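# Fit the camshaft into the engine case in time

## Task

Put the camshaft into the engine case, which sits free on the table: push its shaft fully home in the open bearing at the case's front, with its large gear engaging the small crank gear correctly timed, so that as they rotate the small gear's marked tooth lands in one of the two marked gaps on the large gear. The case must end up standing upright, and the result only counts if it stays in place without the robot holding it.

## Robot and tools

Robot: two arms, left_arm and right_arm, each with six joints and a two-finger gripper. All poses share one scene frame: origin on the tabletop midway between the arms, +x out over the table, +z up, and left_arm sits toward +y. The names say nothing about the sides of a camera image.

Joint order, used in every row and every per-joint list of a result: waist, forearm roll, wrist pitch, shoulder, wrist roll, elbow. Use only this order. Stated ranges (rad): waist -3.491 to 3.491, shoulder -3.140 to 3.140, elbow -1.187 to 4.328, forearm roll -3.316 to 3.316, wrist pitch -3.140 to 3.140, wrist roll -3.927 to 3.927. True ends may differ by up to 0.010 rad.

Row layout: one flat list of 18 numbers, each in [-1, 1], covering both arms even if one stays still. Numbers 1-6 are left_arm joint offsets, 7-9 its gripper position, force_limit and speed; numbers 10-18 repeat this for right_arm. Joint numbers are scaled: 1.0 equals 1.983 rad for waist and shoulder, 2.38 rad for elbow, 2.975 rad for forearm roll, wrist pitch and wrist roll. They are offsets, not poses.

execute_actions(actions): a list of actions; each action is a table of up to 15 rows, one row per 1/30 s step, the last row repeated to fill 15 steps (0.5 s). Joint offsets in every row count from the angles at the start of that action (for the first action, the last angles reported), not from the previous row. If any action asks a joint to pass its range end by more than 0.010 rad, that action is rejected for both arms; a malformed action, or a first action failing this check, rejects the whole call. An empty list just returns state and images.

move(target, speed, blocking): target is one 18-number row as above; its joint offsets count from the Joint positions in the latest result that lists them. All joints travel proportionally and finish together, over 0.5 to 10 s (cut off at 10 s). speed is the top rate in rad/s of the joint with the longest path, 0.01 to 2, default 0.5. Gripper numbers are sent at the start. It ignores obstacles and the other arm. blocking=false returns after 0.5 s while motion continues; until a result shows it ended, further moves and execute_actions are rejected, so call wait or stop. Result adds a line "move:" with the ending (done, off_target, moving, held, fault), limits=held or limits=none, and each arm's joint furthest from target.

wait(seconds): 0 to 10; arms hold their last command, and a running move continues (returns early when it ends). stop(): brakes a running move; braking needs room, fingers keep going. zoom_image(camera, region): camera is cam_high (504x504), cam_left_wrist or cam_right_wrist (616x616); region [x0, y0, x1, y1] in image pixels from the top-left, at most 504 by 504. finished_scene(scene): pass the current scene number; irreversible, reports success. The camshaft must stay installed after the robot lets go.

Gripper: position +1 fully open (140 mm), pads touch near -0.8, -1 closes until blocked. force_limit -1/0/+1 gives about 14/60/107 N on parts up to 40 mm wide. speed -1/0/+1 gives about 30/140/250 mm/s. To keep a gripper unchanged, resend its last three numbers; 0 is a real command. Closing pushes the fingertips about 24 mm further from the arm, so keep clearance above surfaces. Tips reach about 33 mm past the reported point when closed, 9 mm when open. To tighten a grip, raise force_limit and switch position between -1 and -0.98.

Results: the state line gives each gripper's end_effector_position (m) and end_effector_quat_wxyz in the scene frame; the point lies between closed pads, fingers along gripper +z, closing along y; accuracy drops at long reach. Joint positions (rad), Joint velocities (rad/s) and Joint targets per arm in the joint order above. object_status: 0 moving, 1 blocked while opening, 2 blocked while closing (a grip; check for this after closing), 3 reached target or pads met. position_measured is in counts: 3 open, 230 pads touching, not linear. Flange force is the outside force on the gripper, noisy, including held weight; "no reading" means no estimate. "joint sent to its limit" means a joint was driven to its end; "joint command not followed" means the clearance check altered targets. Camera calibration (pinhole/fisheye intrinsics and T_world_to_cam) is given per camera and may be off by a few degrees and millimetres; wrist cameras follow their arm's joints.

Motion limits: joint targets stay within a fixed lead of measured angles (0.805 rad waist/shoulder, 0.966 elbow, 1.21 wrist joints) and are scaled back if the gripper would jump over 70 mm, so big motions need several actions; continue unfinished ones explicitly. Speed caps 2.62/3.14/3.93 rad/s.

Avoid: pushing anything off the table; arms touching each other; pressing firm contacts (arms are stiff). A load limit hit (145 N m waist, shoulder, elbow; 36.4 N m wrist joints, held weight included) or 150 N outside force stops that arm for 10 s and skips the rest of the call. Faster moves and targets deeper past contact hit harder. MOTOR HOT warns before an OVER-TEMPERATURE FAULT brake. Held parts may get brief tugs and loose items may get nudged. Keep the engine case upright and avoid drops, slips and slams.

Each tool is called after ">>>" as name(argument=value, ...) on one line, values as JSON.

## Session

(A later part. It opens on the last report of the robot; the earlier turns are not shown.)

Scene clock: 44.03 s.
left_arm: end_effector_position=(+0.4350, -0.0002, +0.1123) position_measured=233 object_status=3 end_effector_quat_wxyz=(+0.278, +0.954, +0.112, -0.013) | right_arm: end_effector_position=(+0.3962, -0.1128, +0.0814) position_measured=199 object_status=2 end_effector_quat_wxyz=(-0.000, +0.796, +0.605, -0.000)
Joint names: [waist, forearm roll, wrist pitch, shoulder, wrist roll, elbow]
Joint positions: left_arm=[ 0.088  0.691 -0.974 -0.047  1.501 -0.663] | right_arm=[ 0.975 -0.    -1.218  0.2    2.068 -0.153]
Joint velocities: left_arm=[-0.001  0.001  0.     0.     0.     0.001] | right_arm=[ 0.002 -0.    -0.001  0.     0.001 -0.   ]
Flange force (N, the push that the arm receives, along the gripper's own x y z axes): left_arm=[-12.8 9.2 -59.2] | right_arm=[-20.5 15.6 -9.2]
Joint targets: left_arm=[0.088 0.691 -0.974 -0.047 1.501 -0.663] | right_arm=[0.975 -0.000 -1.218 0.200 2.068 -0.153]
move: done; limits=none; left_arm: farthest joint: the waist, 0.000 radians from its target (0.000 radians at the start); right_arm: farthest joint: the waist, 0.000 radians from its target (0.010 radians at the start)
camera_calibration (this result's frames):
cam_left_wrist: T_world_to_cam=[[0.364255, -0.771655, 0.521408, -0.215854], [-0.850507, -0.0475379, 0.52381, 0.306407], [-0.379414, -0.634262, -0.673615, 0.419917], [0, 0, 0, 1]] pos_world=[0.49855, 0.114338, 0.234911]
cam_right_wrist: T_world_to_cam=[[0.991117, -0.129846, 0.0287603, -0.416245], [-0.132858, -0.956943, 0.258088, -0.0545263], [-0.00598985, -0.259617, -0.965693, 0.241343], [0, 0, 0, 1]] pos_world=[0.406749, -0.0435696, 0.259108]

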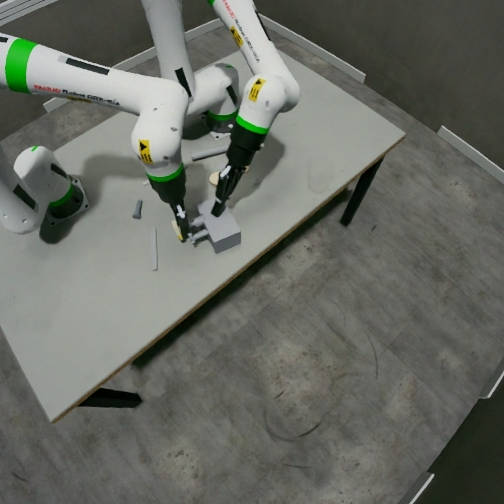

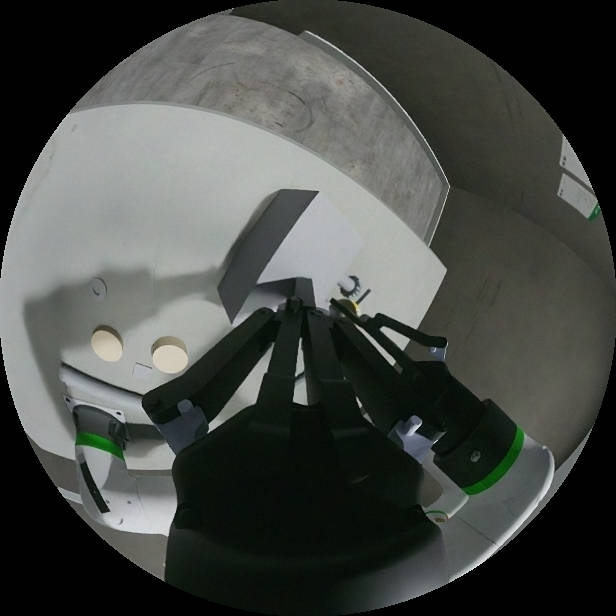

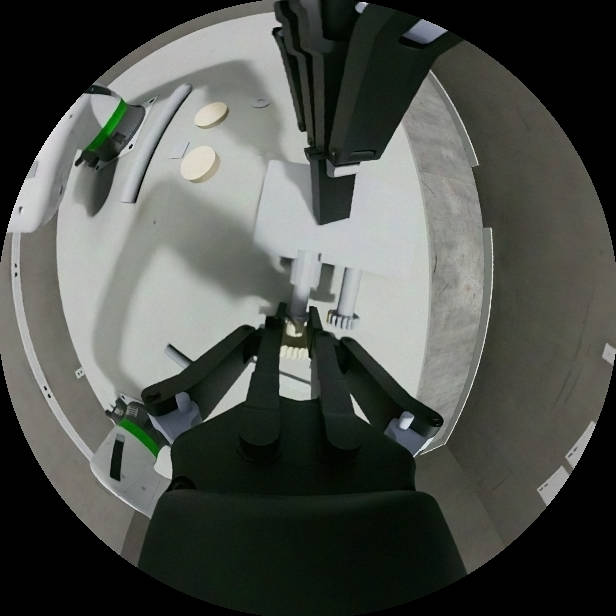

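>>> move(target=[0,0,0,0,0,0,-1,0,0,0.0006,0,-0.0008,0.0033,-0.0004,0.004,-1,0.3,0], speed=0.01)

>>> move(target=[0,0,0,0,0,0,-1,0,0,0.0024,0,-0.0005,0.0046,-0.0017,0.0045,-1,0.3,0], speed=0.01)

>>> zoom_image(camera="cam_right_wrist", region=[230,200,390,360])

Scene clock: 45.47 s.
left_arm: end_effector_position=(+0.4350, -0.0002, +0.1123) position_measured=233 object_status=3 end_effector_quat_wxyz=(+0.278, +0.954, +0.112, -0.013) | right_arm: end_effector_position=(+0.3981, -0.1099, +0.0820) position_measured=199 object_status=2 end_effector_quat_wxyz=(-0.000, +0.796, +0.605, +0.000)
Joint names: [waist, forearm roll, wrist pitch, shoulder, wrist roll, elbow]
Joint positions: left_arm=[ 0.088  0.691 -0.974 -0.047  1.501 -0.663] | right_arm=[ 0.976 -0.    -1.22   0.207  2.067 -0.144]
Joint velocities: left_arm=[ 0.001 -0.001  0.001 -0.    -0.     0.002] | right_arm=[ 0.001 -0.     0.     0.     0.001  0.   ]
Flange force (N, the push that the arm receives, along the gripper's own x y z axes): left_arm=[-9.0 6.6 -63.7] | right_arm=[-41.4 0.9 -11.8]
Joint targets: left_arm=[0.088 0.691 -0.974 -0.047 1.501 -0.663] | right_arm=[0.976 -0.000 -1.220 0.207 2.067 -0.144]
move: done; limits=none; left_arm: farthest joint: the waist, 0.000 radians from its target (0.000 radians at the start); right_arm: farthest joint: the waist, 0.000 radians from its target (0.001 radians at the start)
camera_calibration (this result's frames):
cam_left_wrist: T_world_to_cam=[[0.364245, -0.771654, 0.521417, -0.215856], [-0.850523, -0.0475447, 0.523785, 0.306418], [-0.37939, -0.634263, -0.673627, 0.419915], [0, 0, 0, 1]] pos_world=[0.498552, 0.114339, 0.23492]
cam_right_wrist: T_world_to_cam=[[0.991105, -0.129865, 0.0290877, -0.417855], [-0.132965, -0.95706, 0.257599, -0.0516048], [-0.00561454, -0.259176, -0.965814, 0.242642], [0, 0, 0, 1]] pos_world=[0.408638, -0.0407669, 0.259795]

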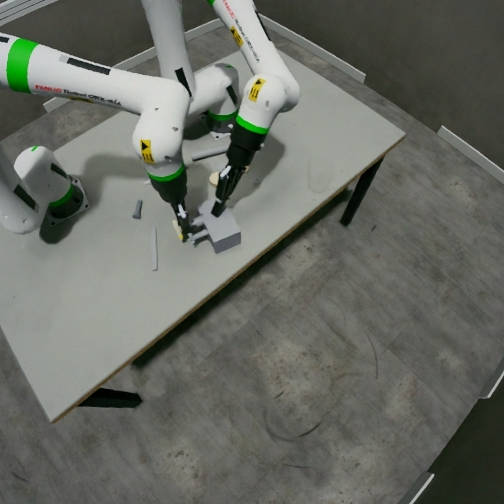

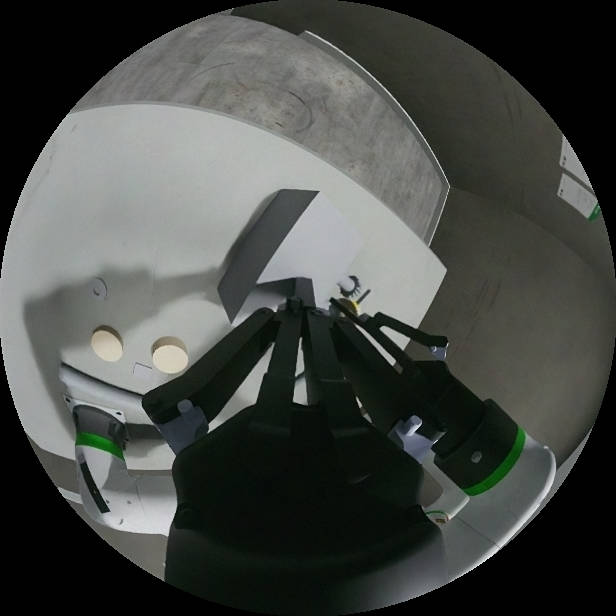

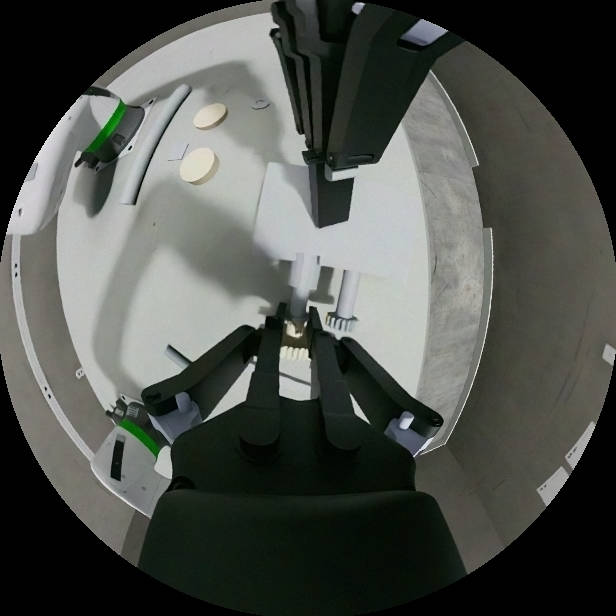

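Scene clock: 46.77 s.
left_arm: end_effector_position=(+0.4350, -0.0002, +0.1123) position_measured=233 object_status=3 end_effector_quat_wxyz=(+0.278, +0.954, +0.112, -0.013) | right_arm: end_effector_position=(+0.3996, -0.1049, +0.0819) position_measured=199 object_status=2 end_effector_quat_wxyz=(-0.000, +0.796, +0.605, +0.000)
Joint names: [waist, forearm roll, wrist pitch, shoulder, wrist roll, elbow]
Joint positions: left_arm=[ 0.088  0.691 -0.974 -0.047  1.501 -0.663] | right_arm=[ 0.981 -0.    -1.222  0.216  2.062 -0.133]
Joint velocities: left_arm=[-0.     0.     0.001 -0.001 -0.     0.   ] | right_arm=[-0.001 -0.002 -0.001  0.    -0.    -0.   ]
Flange force (N, the push that the arm receives, along the gripper's own x y z axes): left_arm=[-9.3 7.3 -62.5] | right_arm=[-30.4 0.3 -14.3]
Joint targets: left_arm=[0.088 0.691 -0.974 -0.047 1.501 -0.663] | right_arm=[0.981 -0.000 -1.222 0.216 2.062 -0.133]
move: done; limits=none; left_arm: farthest joint: the waist, 0.000 radians from its target (0.000 radians at the start); right_arm: farthest joint: the waist, 0.000 radians from its target (0.005 radians at the start)
camera_calibration (this result's frames):
cam_left_wrist: T_world_to_cam=[[0.364245, -0.771654, 0.521417, -0.215856], [-0.850522, -0.0475427, 0.523787, 0.306416], [-0.379393, -0.634263, -0.673625, 0.419916], [0, 0, 0, 1]] pos_world=[0.498551, 0.114339, 0.23492]
cam_right_wrist: T_world_to_cam=[[0.991074, -0.130088, 0.0291609, -0.418672], [-0.133199, -0.957063, 0.257464, -0.0465317], [-0.00558401, -0.25905, -0.965848, 0.243842], [0, 0, 0, 1]] pos_world=[0.410099, -0.0358308, 0.259703]

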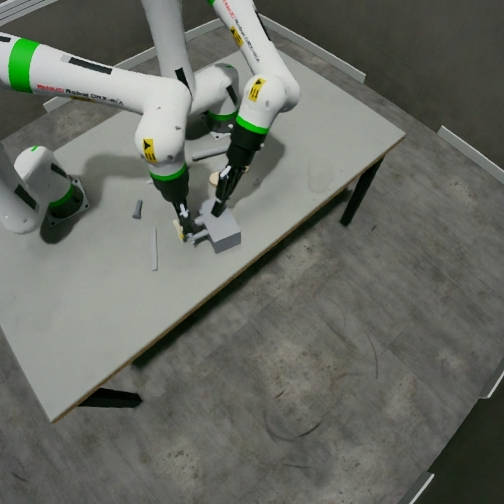

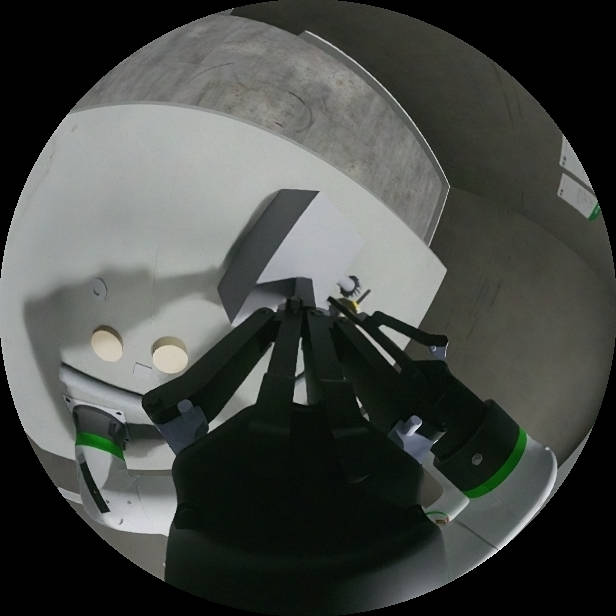

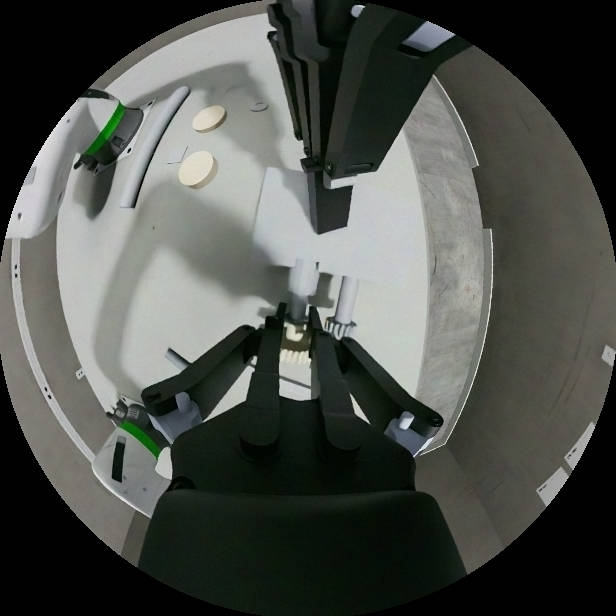

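Region (230, 200, 390, 360) of cam_right_wrist's 616x616 image, scaled by 3.150, with more detail than that image has.

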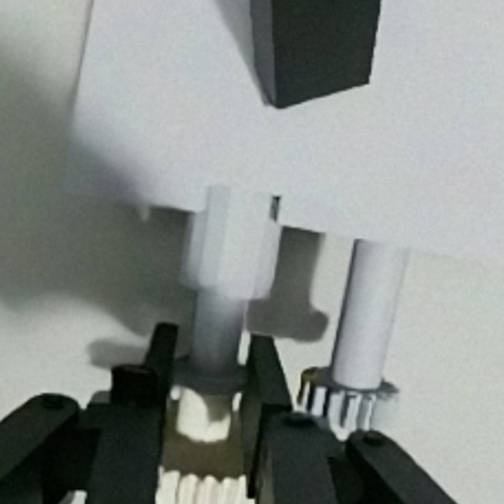

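>>> move(target=[0,0,0,0,0,0,-1,0,0,0,0,0,0,0,0,-0.4,0.3,0])

>>> move(target=[0,0,0,0,0,0,-1,0,0,0,0,-0.06,-0.03,0,0.05,-0.4,0.3,0], speed=0.15)

>>> move(target=[0,0,0,0,0,0,-1,0,0,-0.15,0,-0.06,-0.1,0,-0.01,-1,0,0])

Scene clock: 47.63 s.
left_arm: end_effector_position=(+0.4350, -0.0002, +0.1123) position_measured=233 object_status=3 end_effector_quat_wxyz=(+0.278, +0.954, +0.112, -0.013) | right_arm: end_effector_position=(+0.3996, -0.1049, +0.0819) position_measured=179 object_status=3 end_effector_quat_wxyz=(-0.000, +0.796, +0.605, +0.000)
Joint names: [waist, forearm roll, wrist pitch, shoulder, wrist roll, elbow]
Joint positions: left_arm=[ 0.088  0.691 -0.974 -0.047  1.501 -0.663] | right_arm=[ 0.981 -0.    -1.222  0.216  2.062 -0.133]
Joint velocities: left_arm=[-0.002 -0.    -0.     0.001  0.     0.001] | right_arm=[-0.     0.002  0.    -0.    -0.001 -0.   ]
Flange force (N, the push that the arm receives, along the gripper's own x y z axes): left_arm=[-7.1 3.4 -62.8] | right_arm=[0.2 3.7 -2.0]
Joint targets: left_arm=[0.088 0.691 -0.974 -0.047 1.501 -0.663] | right_arm=[0.981 -0.000 -1.222 0.216 2.062 -0.133]
move: done; limits=none; left_arm: farthest joint: the waist, 0.000 radians from its target (0.000 radians at the start); right_arm: farthest joint: the waist, 0.000 radians from its target (0.000 radians at the start)
camera_calibration (this result's frames):
cam_left_wrist: T_world_to_cam=[[0.364245, -0.771654, 0.521417, -0.215856], [-0.850521, -0.0475427, 0.523787, 0.306416], [-0.379393, -0.634263, -0.673625, 0.419916], [0, 0, 0, 1]] pos_world=[0.498551, 0.114339, 0.23492]
cam_right_wrist: T_world_to_cam=[[0.991079, -0.130046, 0.029153, -0.418663], [-0.133157, -0.957066, 0.257476, -0.0465194], [-0.0055823, -0.259061, -0.965845, 0.243834], [0, 0, 0, 1]] pos_world=[0.410095, -0.0357998, 0.259688]

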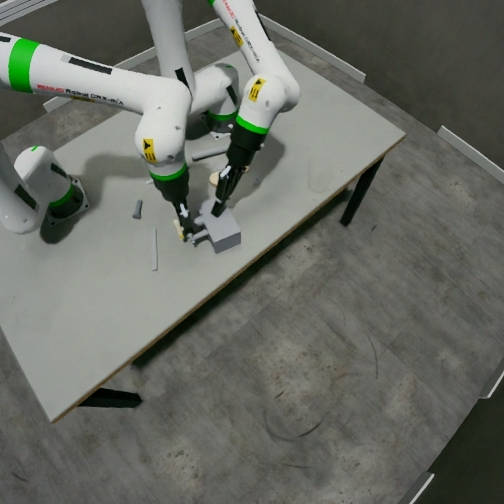

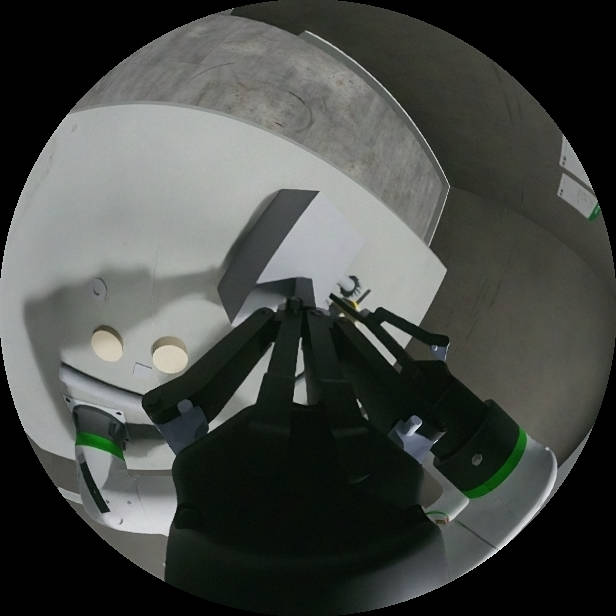

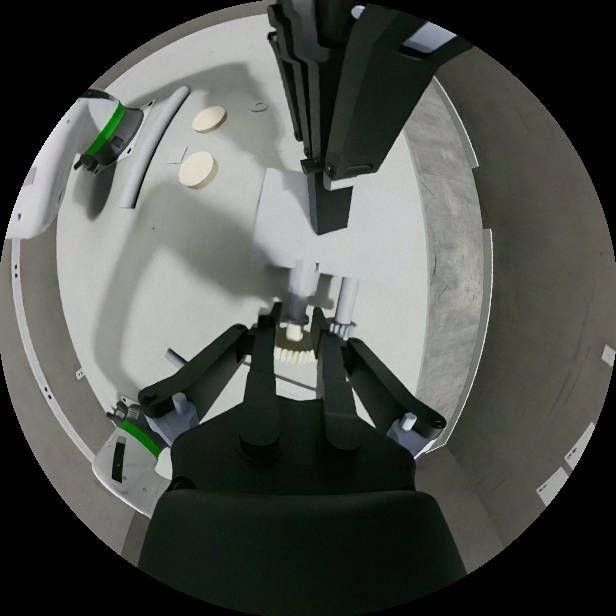

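Scene clock: 49.13 s.
left_arm: end_effector_position=(+0.4350, -0.0002, +0.1123) position_measured=233 object_status=3 end_effector_quat_wxyz=(+0.278, +0.954, +0.112, -0.013) | right_arm: end_effector_position=(+0.3966, -0.1080, +0.1605) position_measured=179 object_status=3 end_effector_quat_wxyz=(-0.000, +0.796, +0.605, +0.000)
Joint names: [waist, forearm roll, wrist pitch, shoulder, wrist roll, elbow]
Joint positions: left_arm=[ 0.088  0.691 -0.974 -0.047  1.501 -0.663] | right_arm=[ 0.981 -0.    -1.4    0.156  2.062 -0.014]
Joint velocities: left_arm=[ 0.003  0.    -0.    -0.    -0.001 -0.001] | right_arm=[-0.001  0.001 -0.001 -0.    -0.001  0.   ]
Flange force (N, the push that the arm receives, along the gripper's own x y z axes): left_arm=[-3.9 7.5 -63.3] | right_arm=[1.6 2.0 -1.6]
Joint targets: left_arm=[0.088 0.691 -0.974 -0.047 1.501 -0.663] | right_arm=[0.981 -0.000 -1.400 0.156 2.062 -0.014]
move: done; limits=none; left_arm: farthest joint: the waist, 0.000 radians from its target (0.000 radians at the start); right_arm: farthest joint: the waist, 0.000 radians from its target (0.000 radians at the start)
camera_calibration (this result's frames):
cam_left_wrist: T_world_to_cam=[[0.364245, -0.771654, 0.521417, -0.215856], [-0.850521, -0.0475426, 0.523787, 0.306416], [-0.379393, -0.634263, -0.673625, 0.419916], [0, 0, 0, 1]] pos_world=[0.498551, 0.114339, 0.23492]
cam_right_wrist: T_world_to_cam=[[0.991088, -0.129976, 0.0291681, -0.418434], [-0.133092, -0.957064, 0.257518, -0.0701619], [-0.0055553, -0.259105, -0.965833, 0.318898], [0, 0, 0, 1]] pos_world=[0.407139, -0.0389076, 0.338275]

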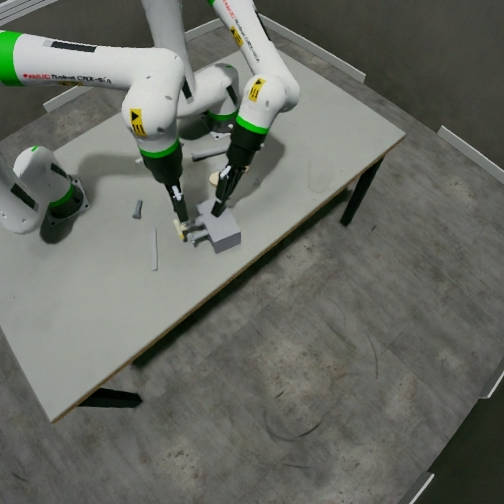

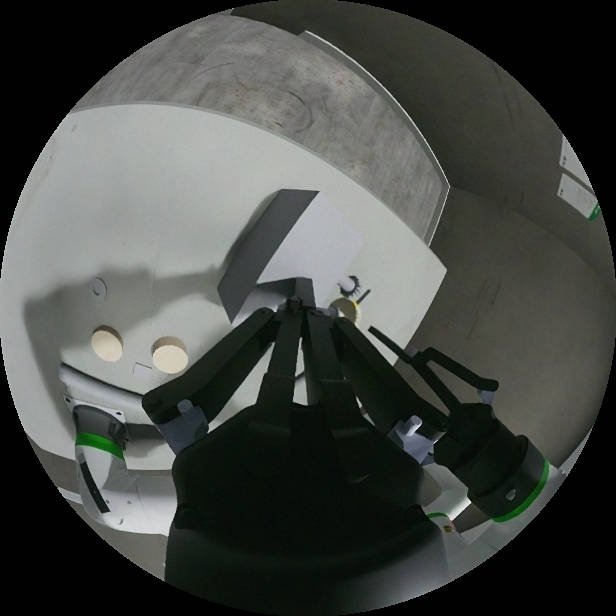

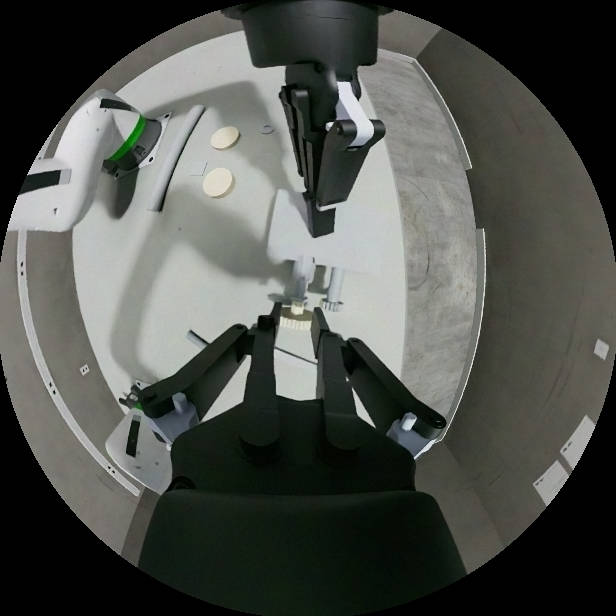

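Scene clock: 50.13 s.
left_arm: end_effector_position=(+0.4350, -0.0002, +0.1123) position_measured=233 object_status=3 end_effector_quat_wxyz=(+0.278, +0.954, +0.112, -0.013) | right_arm: end_effector_position=(+0.3882, -0.2831, +0.2398) position_measured=233 object_status=3 end_effector_quat_wxyz=(-0.000, +0.877, +0.480, -0.002)
Joint names: [waist, forearm roll, wrist pitch, shoulder, wrist roll, elbow]
Joint positions: left_arm=[ 0.088  0.691 -0.974 -0.047  1.501 -0.663] | right_arm=[ 0.684 -0.    -1.579 -0.042  2.062 -0.038]
Joint velocities: left_arm=[ 0.    -0.001  0.     0.     0.    -0.002] | right_arm=[-0.001  0.    -0.002 -0.001 -0.001 -0.   ]
Flange force (N, the push that the arm receives, along the gripper's own x y z axes): left_arm=[-8.3 4.9 -62.4] | right_arm=[0.1 3.0 -2.4]
Joint targets: left_arm=[0.088 0.691 -0.974 -0.047 1.501 -0.663] | right_arm=[0.684 -0.000 -1.579 -0.042 2.062 -0.038]
move: done; limits=none; left_arm: farthest joint: the waist, 0.000 radians from its target (0.000 radians at the start); right_arm: farthest joint: the waist, 0.000 radians from its target (0.298 radians at the start)
camera_calibration (this result's frames):
cam_left_wrist: T_world_to_cam=[[0.364245, -0.771654, 0.521417, -0.215856], [-0.850521, -0.0475427, 0.523787, 0.306416], [-0.379393, -0.634263, -0.673625, 0.419916], [0, 0, 0, 1]] pos_world=[0.498551, 0.114339, 0.23492]
cam_right_wrist: T_world_to_cam=[[0.909606, -0.414609, 0.0267688, -0.483582], [-0.406758, -0.87555, 0.260691, -0.130698], [-0.0846474, -0.248014, -0.965051, 0.383736], [0, 0, 0, 1]] pos_world=[0.419189, -0.219758, 0.417341]

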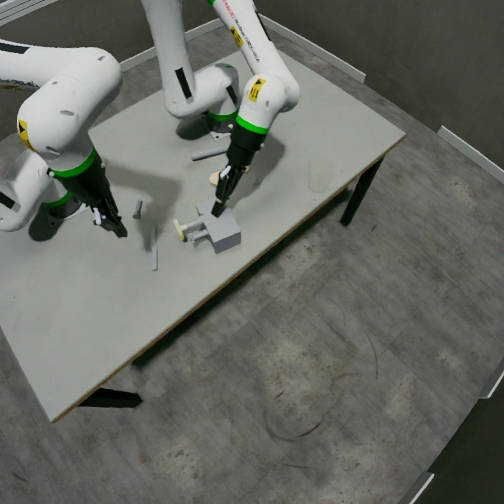

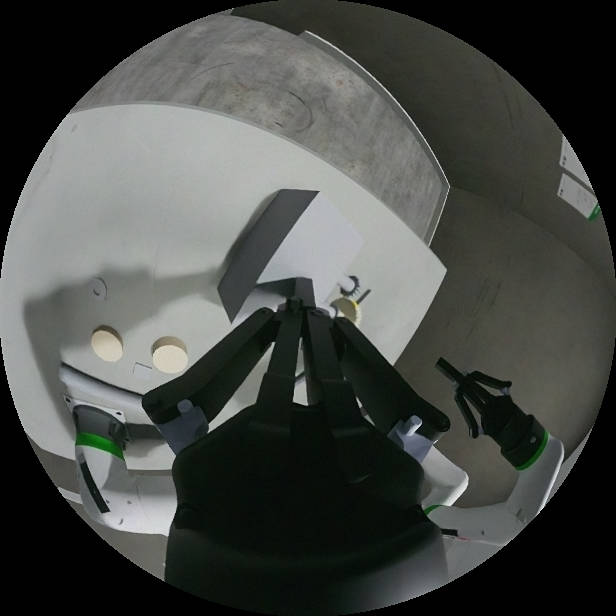

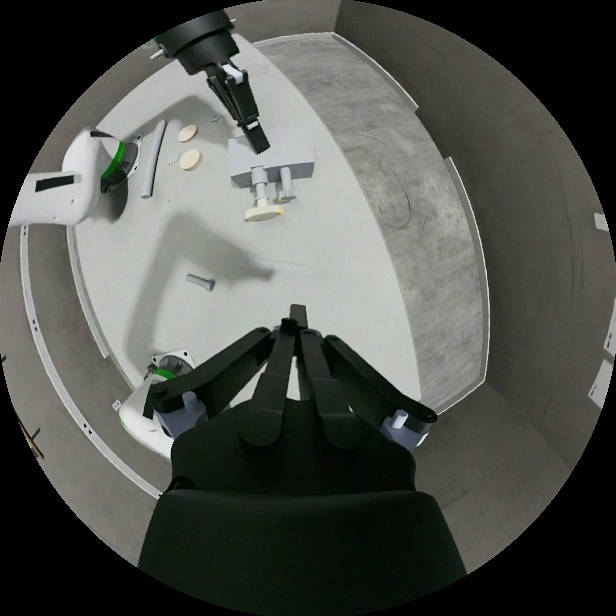

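>>> move(target=[0,0,0,0,0,0,-1,0,0,-0.4977,-0.4655,-0.0185,0.1,-0.9,-0.151,-1,0,0], speed=1.2)

>>> move(target=[0,0,0,0,0,0,-1,0,0,0,0,0,0.14,-0.544,0,-0.2,0,0], speed=1.0)

>>> move(target=[0,0,0,0,0,0,-1,0,0,0,0,0,0.104,0,0,-0.2,0,0], speed=0.2)

>>> zoom_image(camera="cam_right_wrist", region=[250,240,380,350])

Scene clock: 53.13 s.
left_arm: end_effector_position=(+0.4350, -0.0002, +0.1123) position_measured=233 object_status=3 end_effector_quat_wxyz=(+0.278, +0.954, +0.112, -0.013) | right_arm: end_effector_position=(+0.3896, -0.2231, +0.2111) position_measured=233 object_status=3 end_effector_quat_wxyz=(+0.230, -0.023, +0.749, +0.621)
Joint names: [waist, forearm roll, wrist pitch, shoulder, wrist roll, elbow]
Joint positions: left_arm=[ 0.088  0.691 -0.974 -0.047  1.501 -0.663] | right_arm=[-0.303 -1.385 -1.634  0.156 -0.615 -0.397]
Joint velocities: left_arm=[-0.001 -0.    -0.001 -0.     0.     0.   ] | right_arm=[-0.    -0.002  0.001  0.    -0.    -0.   ]
Flange force (N, the push that the arm receives, along the gripper's own x y z axes): left_arm=[-8.4 3.9 -63.4] | right_arm=[-2.1 0.7 -1.6]
Joint targets: left_arm=[0.088 0.691 -0.974 -0.047 1.501 -0.663] | right_arm=[-0.303 -1.385 -1.634 0.156 -0.615 -0.397]
move: done; limits=none; left_arm: farthest joint: the waist, 0.000 radians from its target (0.000 radians at the start); right_arm: farthest joint: the waist, 0.000 radians from its target (0.987 radians at the start)
camera_calibration (this result's frames):
cam_left_wrist: T_world_to_cam=[[0.364245, -0.771654, 0.521417, -0.215856], [-0.850521, -0.0475428, 0.523787, 0.306416], [-0.379393, -0.634263, -0.673625, 0.419916], [0, 0, 0, 1]] pos_world=[0.498551, 0.114339, 0.23492]
cam_right_wrist: T_world_to_cam=[[-0.45216, 0.23398, 0.8607, 0.0400299], [0.732252, -0.453599, 0.507991, -0.472019], [0.509273, 0.859942, 0.0337672, 0.175976], [0, 0, 0, 1]] pos_world=[0.274117, -0.374803, 0.199385]

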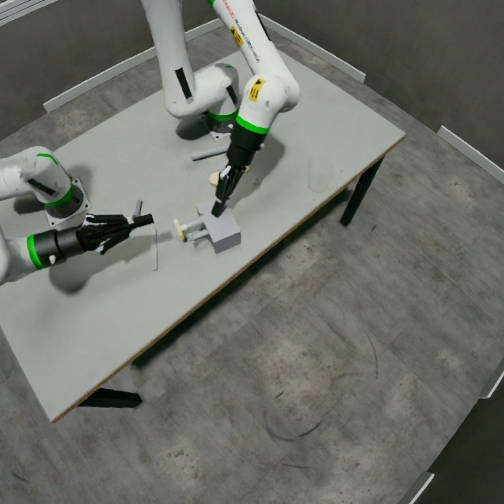

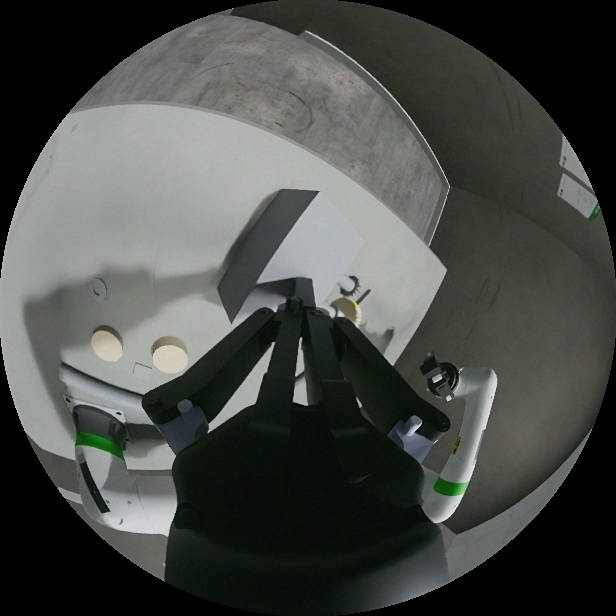

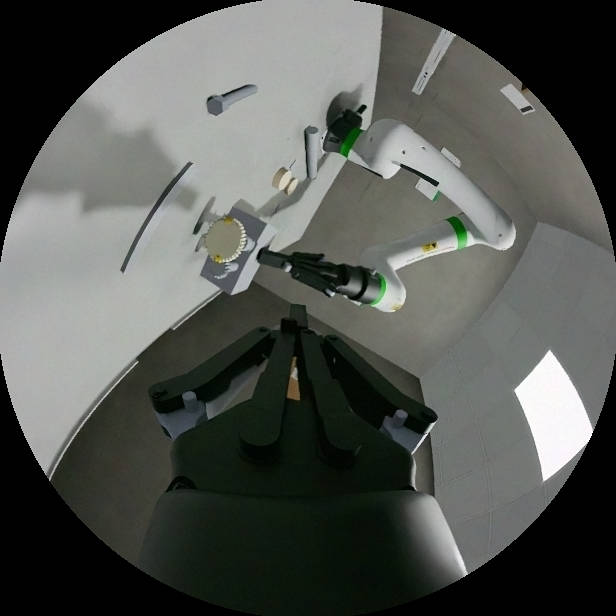

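Scene clock: 55.27 s.
left_arm: end_effector_position=(+0.4350, -0.0002, +0.1123) position_measured=233 object_status=3 end_effector_quat_wxyz=(+0.278, +0.954, +0.112, -0.013) | right_arm: end_effector_position=(+0.3855, -0.2210, +0.1255) position_measured=154 object_status=3 end_effector_quat_wxyz=(-0.386, +0.576, +0.455, +0.558)
Joint names: [waist, forearm roll, wrist pitch, shoulder, wrist roll, elbow]
Joint positions: left_arm=[ 0.088  0.691 -0.974 -0.047  1.501 -0.663] | right_arm=[-0.303 -1.385 -1.634  0.434 -2.234 -0.397]
Joint velocities: left_arm=[ 0. -0. -0.  0.  0.  0.] | right_arm=[ 0.    -0.    -0.001  0.    -0.001 -0.   ]
Flange force (N, the push that the arm receives, along the gripper's own x y z axes): left_arm=[-6.3 5.0 -61.3] | right_arm=[1.0 0.5 -2.3]
Joint targets: left_arm=[0.088 0.691 -0.974 -0.047 1.501 -0.663] | right_arm=[-0.303 -1.385 -1.634 0.434 -2.234 -0.397]
move: done; limits=none; left_arm: farthest joint: the waist, 0.000 radians from its target (0.000 radians at the start); right_arm: farthest joint: the waist, 0.000 radians from its target (0.000 radians at the start)
camera_calibration (this result's frames):
cam_left_wrist: T_world_to_cam=[[0.364245, -0.771654, 0.521417, -0.215856], [-0.850521, -0.0475426, 0.523787, 0.306416], [-0.379393, -0.634263, -0.673625, 0.419916], [0, 0, 0, 1]] pos_world=[0.498551, 0.114339, 0.23492]
cam_right_wrist: T_world_to_cam=[[0.932121, -0.298645, 0.204845, -0.457668], [0.0841367, -0.371578, -0.924581, 0.0232349], [0.352238, 0.879057, -0.321229, 0.288448], [0, 0, 0, 1]] pos_world=[0.323044, -0.381609, 0.207891]

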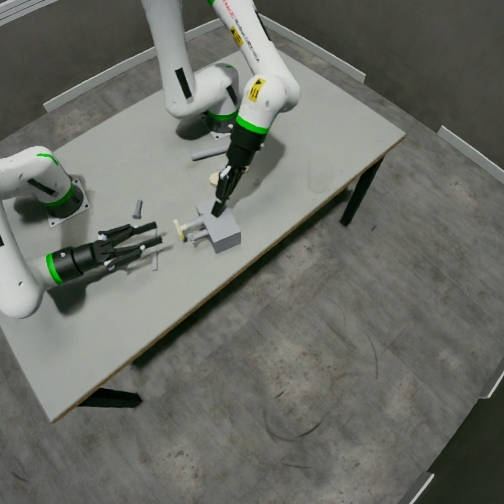

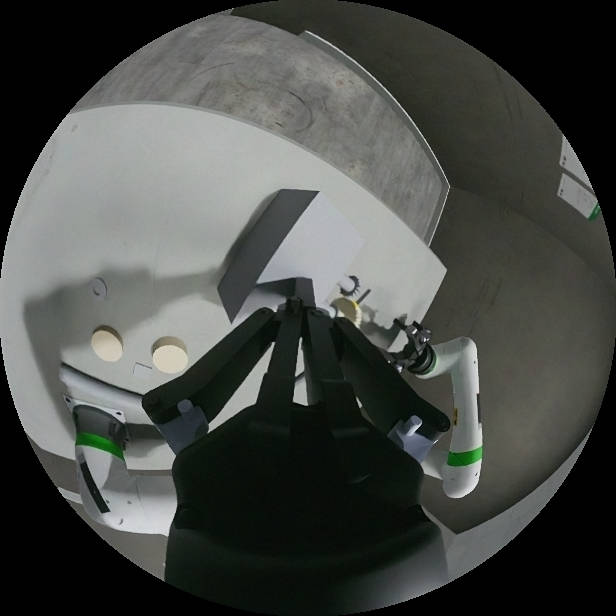

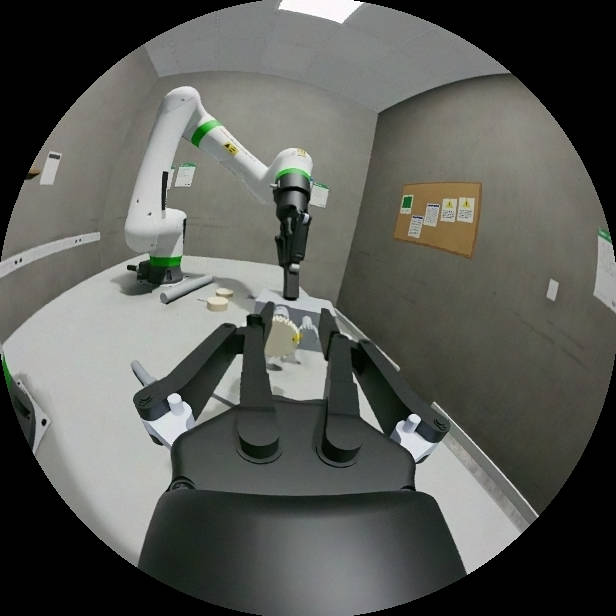

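Scene clock: 56.63 s.
left_arm: end_effector_position=(+0.4350, -0.0002, +0.1123) position_measured=233 object_status=3 end_effector_quat_wxyz=(+0.278, +0.954, +0.112, -0.013) | right_arm: end_effector_position=(+0.3689, -0.2125, +0.0644) position_measured=154 object_status=3 end_effector_quat_wxyz=(-0.453, +0.606, +0.391, +0.524)
Joint names: [waist, forearm roll, wrist pitch, shoulder, wrist roll, elbow]
Joint positions: left_arm=[ 0.088  0.691 -0.974 -0.047  1.501 -0.663] | right_arm=[-0.303 -1.385 -1.634  0.64  -2.234 -0.397]
Joint velocities: left_arm=[ 0.001  0.     0.     0.    -0.     0.001] | right_arm=[-0.     0.001 -0.     0.    -0.001 -0.   ]
Flange force (N, the push that the arm receives, along the gripper's own x y z axes): left_arm=[-6.0 4.0 -63.4] | right_arm=[-0.1 -0.1 -2.3]
Joint targets: left_arm=[0.088 0.691 -0.974 -0.047 1.501 -0.663] | right_arm=[-0.303 -1.385 -1.634 0.640 -2.234 -0.397]
move: done; limits=none; left_arm: farthest joint: the waist, 0.000 radians from its target (0.000 radians at the start); right_arm: farthest joint: the waist, 0.000 radians from its target (0.000 radians at the start)
camera_calibration (this result's frames):
cam_left_wrist: T_world_to_cam=[[0.364245, -0.771654, 0.521417, -0.215856], [-0.850521, -0.0475428, 0.523787, 0.306416], [-0.379393, -0.634263, -0.673625, 0.419916], [0, 0, 0, 1]] pos_world=[0.498551, 0.114339, 0.23492]
cam_right_wrist: T_world_to_cam=[[0.951221, -0.308499, 0.00281085, -0.42329], [-0.08876, -0.282384, -0.955186, 0.0560747], [0.295467, 0.908343, -0.295992, 0.292702], [0, 0, 0, 1]] pos_world=[0.321135, -0.380624, 0.141389]

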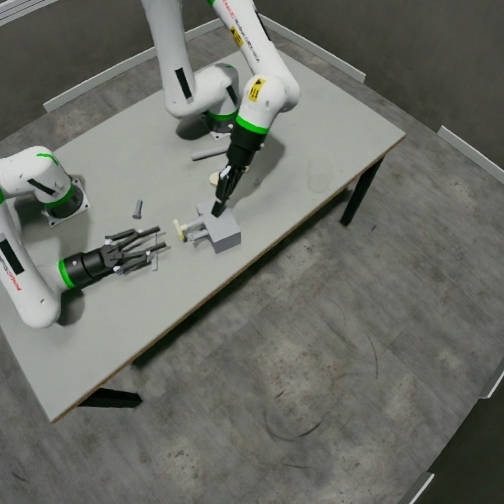

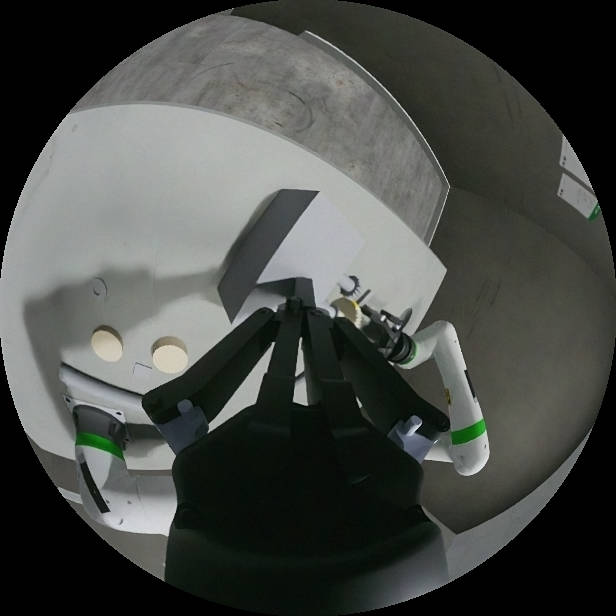

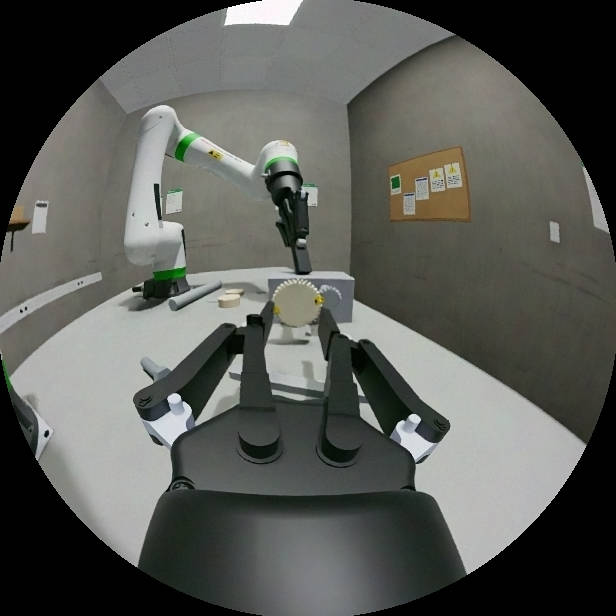

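Region (250, 240, 380, 350) of cam_right_wrist's 616x616 image, scaled by 3.877, with more detail than that image has; it fills the top 426 rows of this view, and the rest is white.

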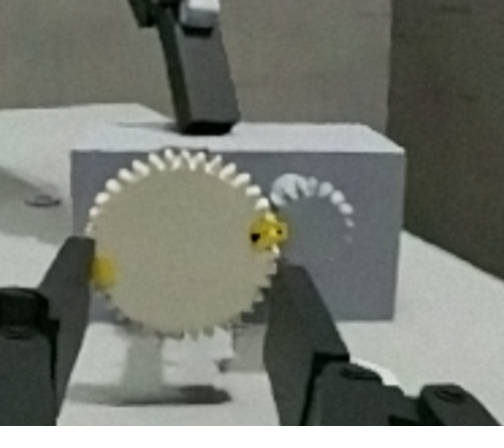

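>>> move(target=[0,0,0,0,0,0,-1,0,0,0,0,0,0,0,0.06,0.3,0,0], speed=0.2)

>>> zoom_image(camera="cam_right_wrist", region=[220,270,330,360])

Scene clock: 57.83 s.
left_arm: end_effector_position=(+0.4350, -0.0002, +0.1123) position_measured=233 object_status=3 end_effector_quat_wxyz=(+0.278, +0.954, +0.112, -0.013) | right_arm: end_effector_position=(+0.4254, -0.2416, +0.0748) position_measured=91 object_status=3 end_effector_quat_wxyz=(-0.407, +0.586, +0.436, +0.549)
Joint names: [waist, forearm roll, wrist pitch, shoulder, wrist roll, elbow]
Joint positions: left_arm=[ 0.088  0.691 -0.974 -0.047  1.501 -0.663] | right_arm=[-0.303 -1.385 -1.634  0.64  -2.234 -0.254]
Joint velocities: left_arm=[-0.    -0.001 -0.001 -0.    -0.     0.003] | right_arm=[ 0.    -0.    -0.002 -0.     0.     0.   ]
Flange force (N, the push that the arm receives, along the gripper's own x y z axes): left_arm=[-6.1 8.8 -60.1] | right_arm=[0.9 1.3 -1.6]
Joint targets: left_arm=[0.088 0.691 -0.974 -0.047 1.501 -0.663] | right_arm=[-0.303 -1.385 -1.634 0.640 -2.234 -0.254]
move: done; limits=none; left_arm: farthest joint: the waist, 0.000 radians from its target (0.000 radians at the start); right_arm: farthest joint: the waist, 0.000 radians from its target (0.000 radians at the start)
camera_calibration (this result's frames):
cam_left_wrist: T_world_to_cam=[[0.364245, -0.771654, 0.521417, -0.215856], [-0.850521, -0.0475427, 0.523788, 0.306416], [-0.379393, -0.634263, -0.673625, 0.419916], [0, 0, 0, 1]] pos_world=[0.498551, 0.114339, 0.23492]
cam_right_wrist: T_world_to_cam=[[0.941949, -0.303716, 0.143143, -0.49139], [0.0315269, -0.344439, -0.938279, -0.00468843], [0.334274, 0.888324, -0.314868, 0.285602], [0, 0, 0, 1]] pos_world=[0.367542, -0.404565, 0.155867]

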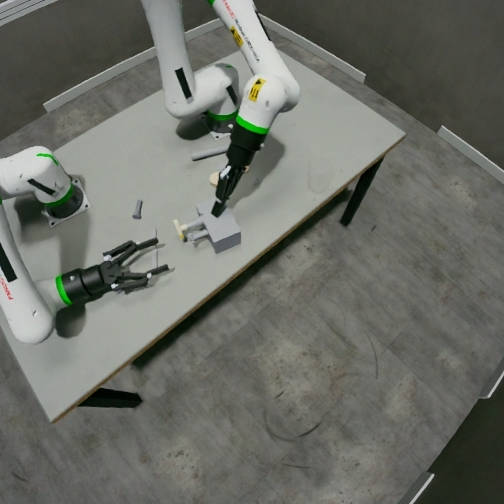

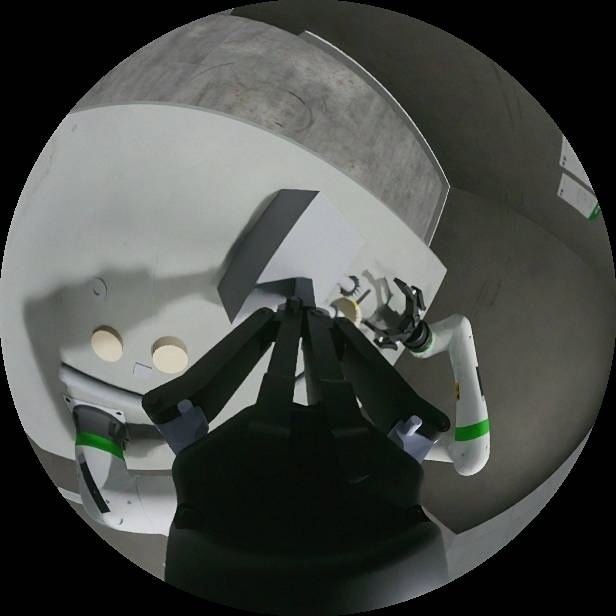

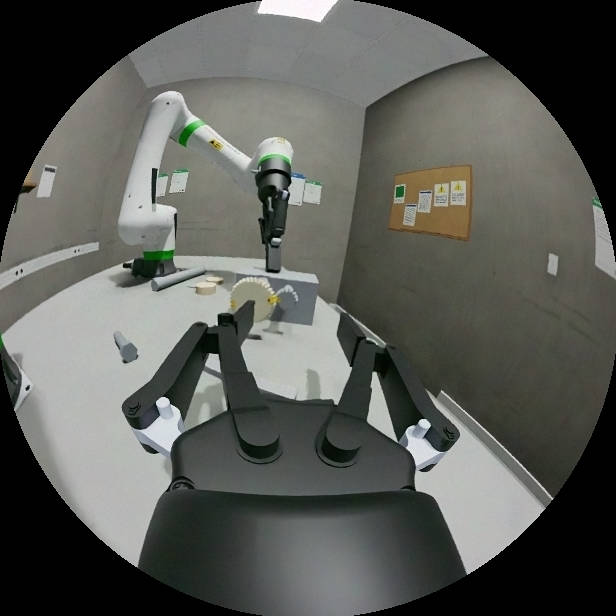

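Region (220, 270, 330, 360) of cam_right_wrist's 616x616 image, scaled by 4.582, with more detail than that image has; it fills the top 412 rows of this view, and the rest is white.

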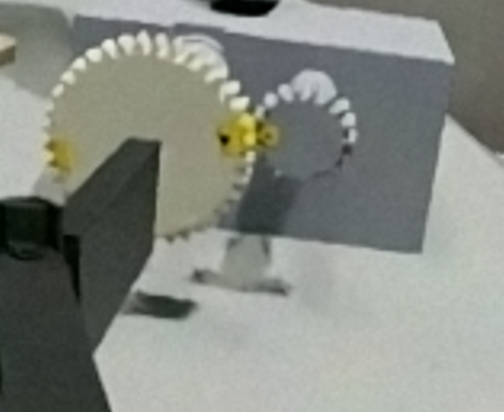

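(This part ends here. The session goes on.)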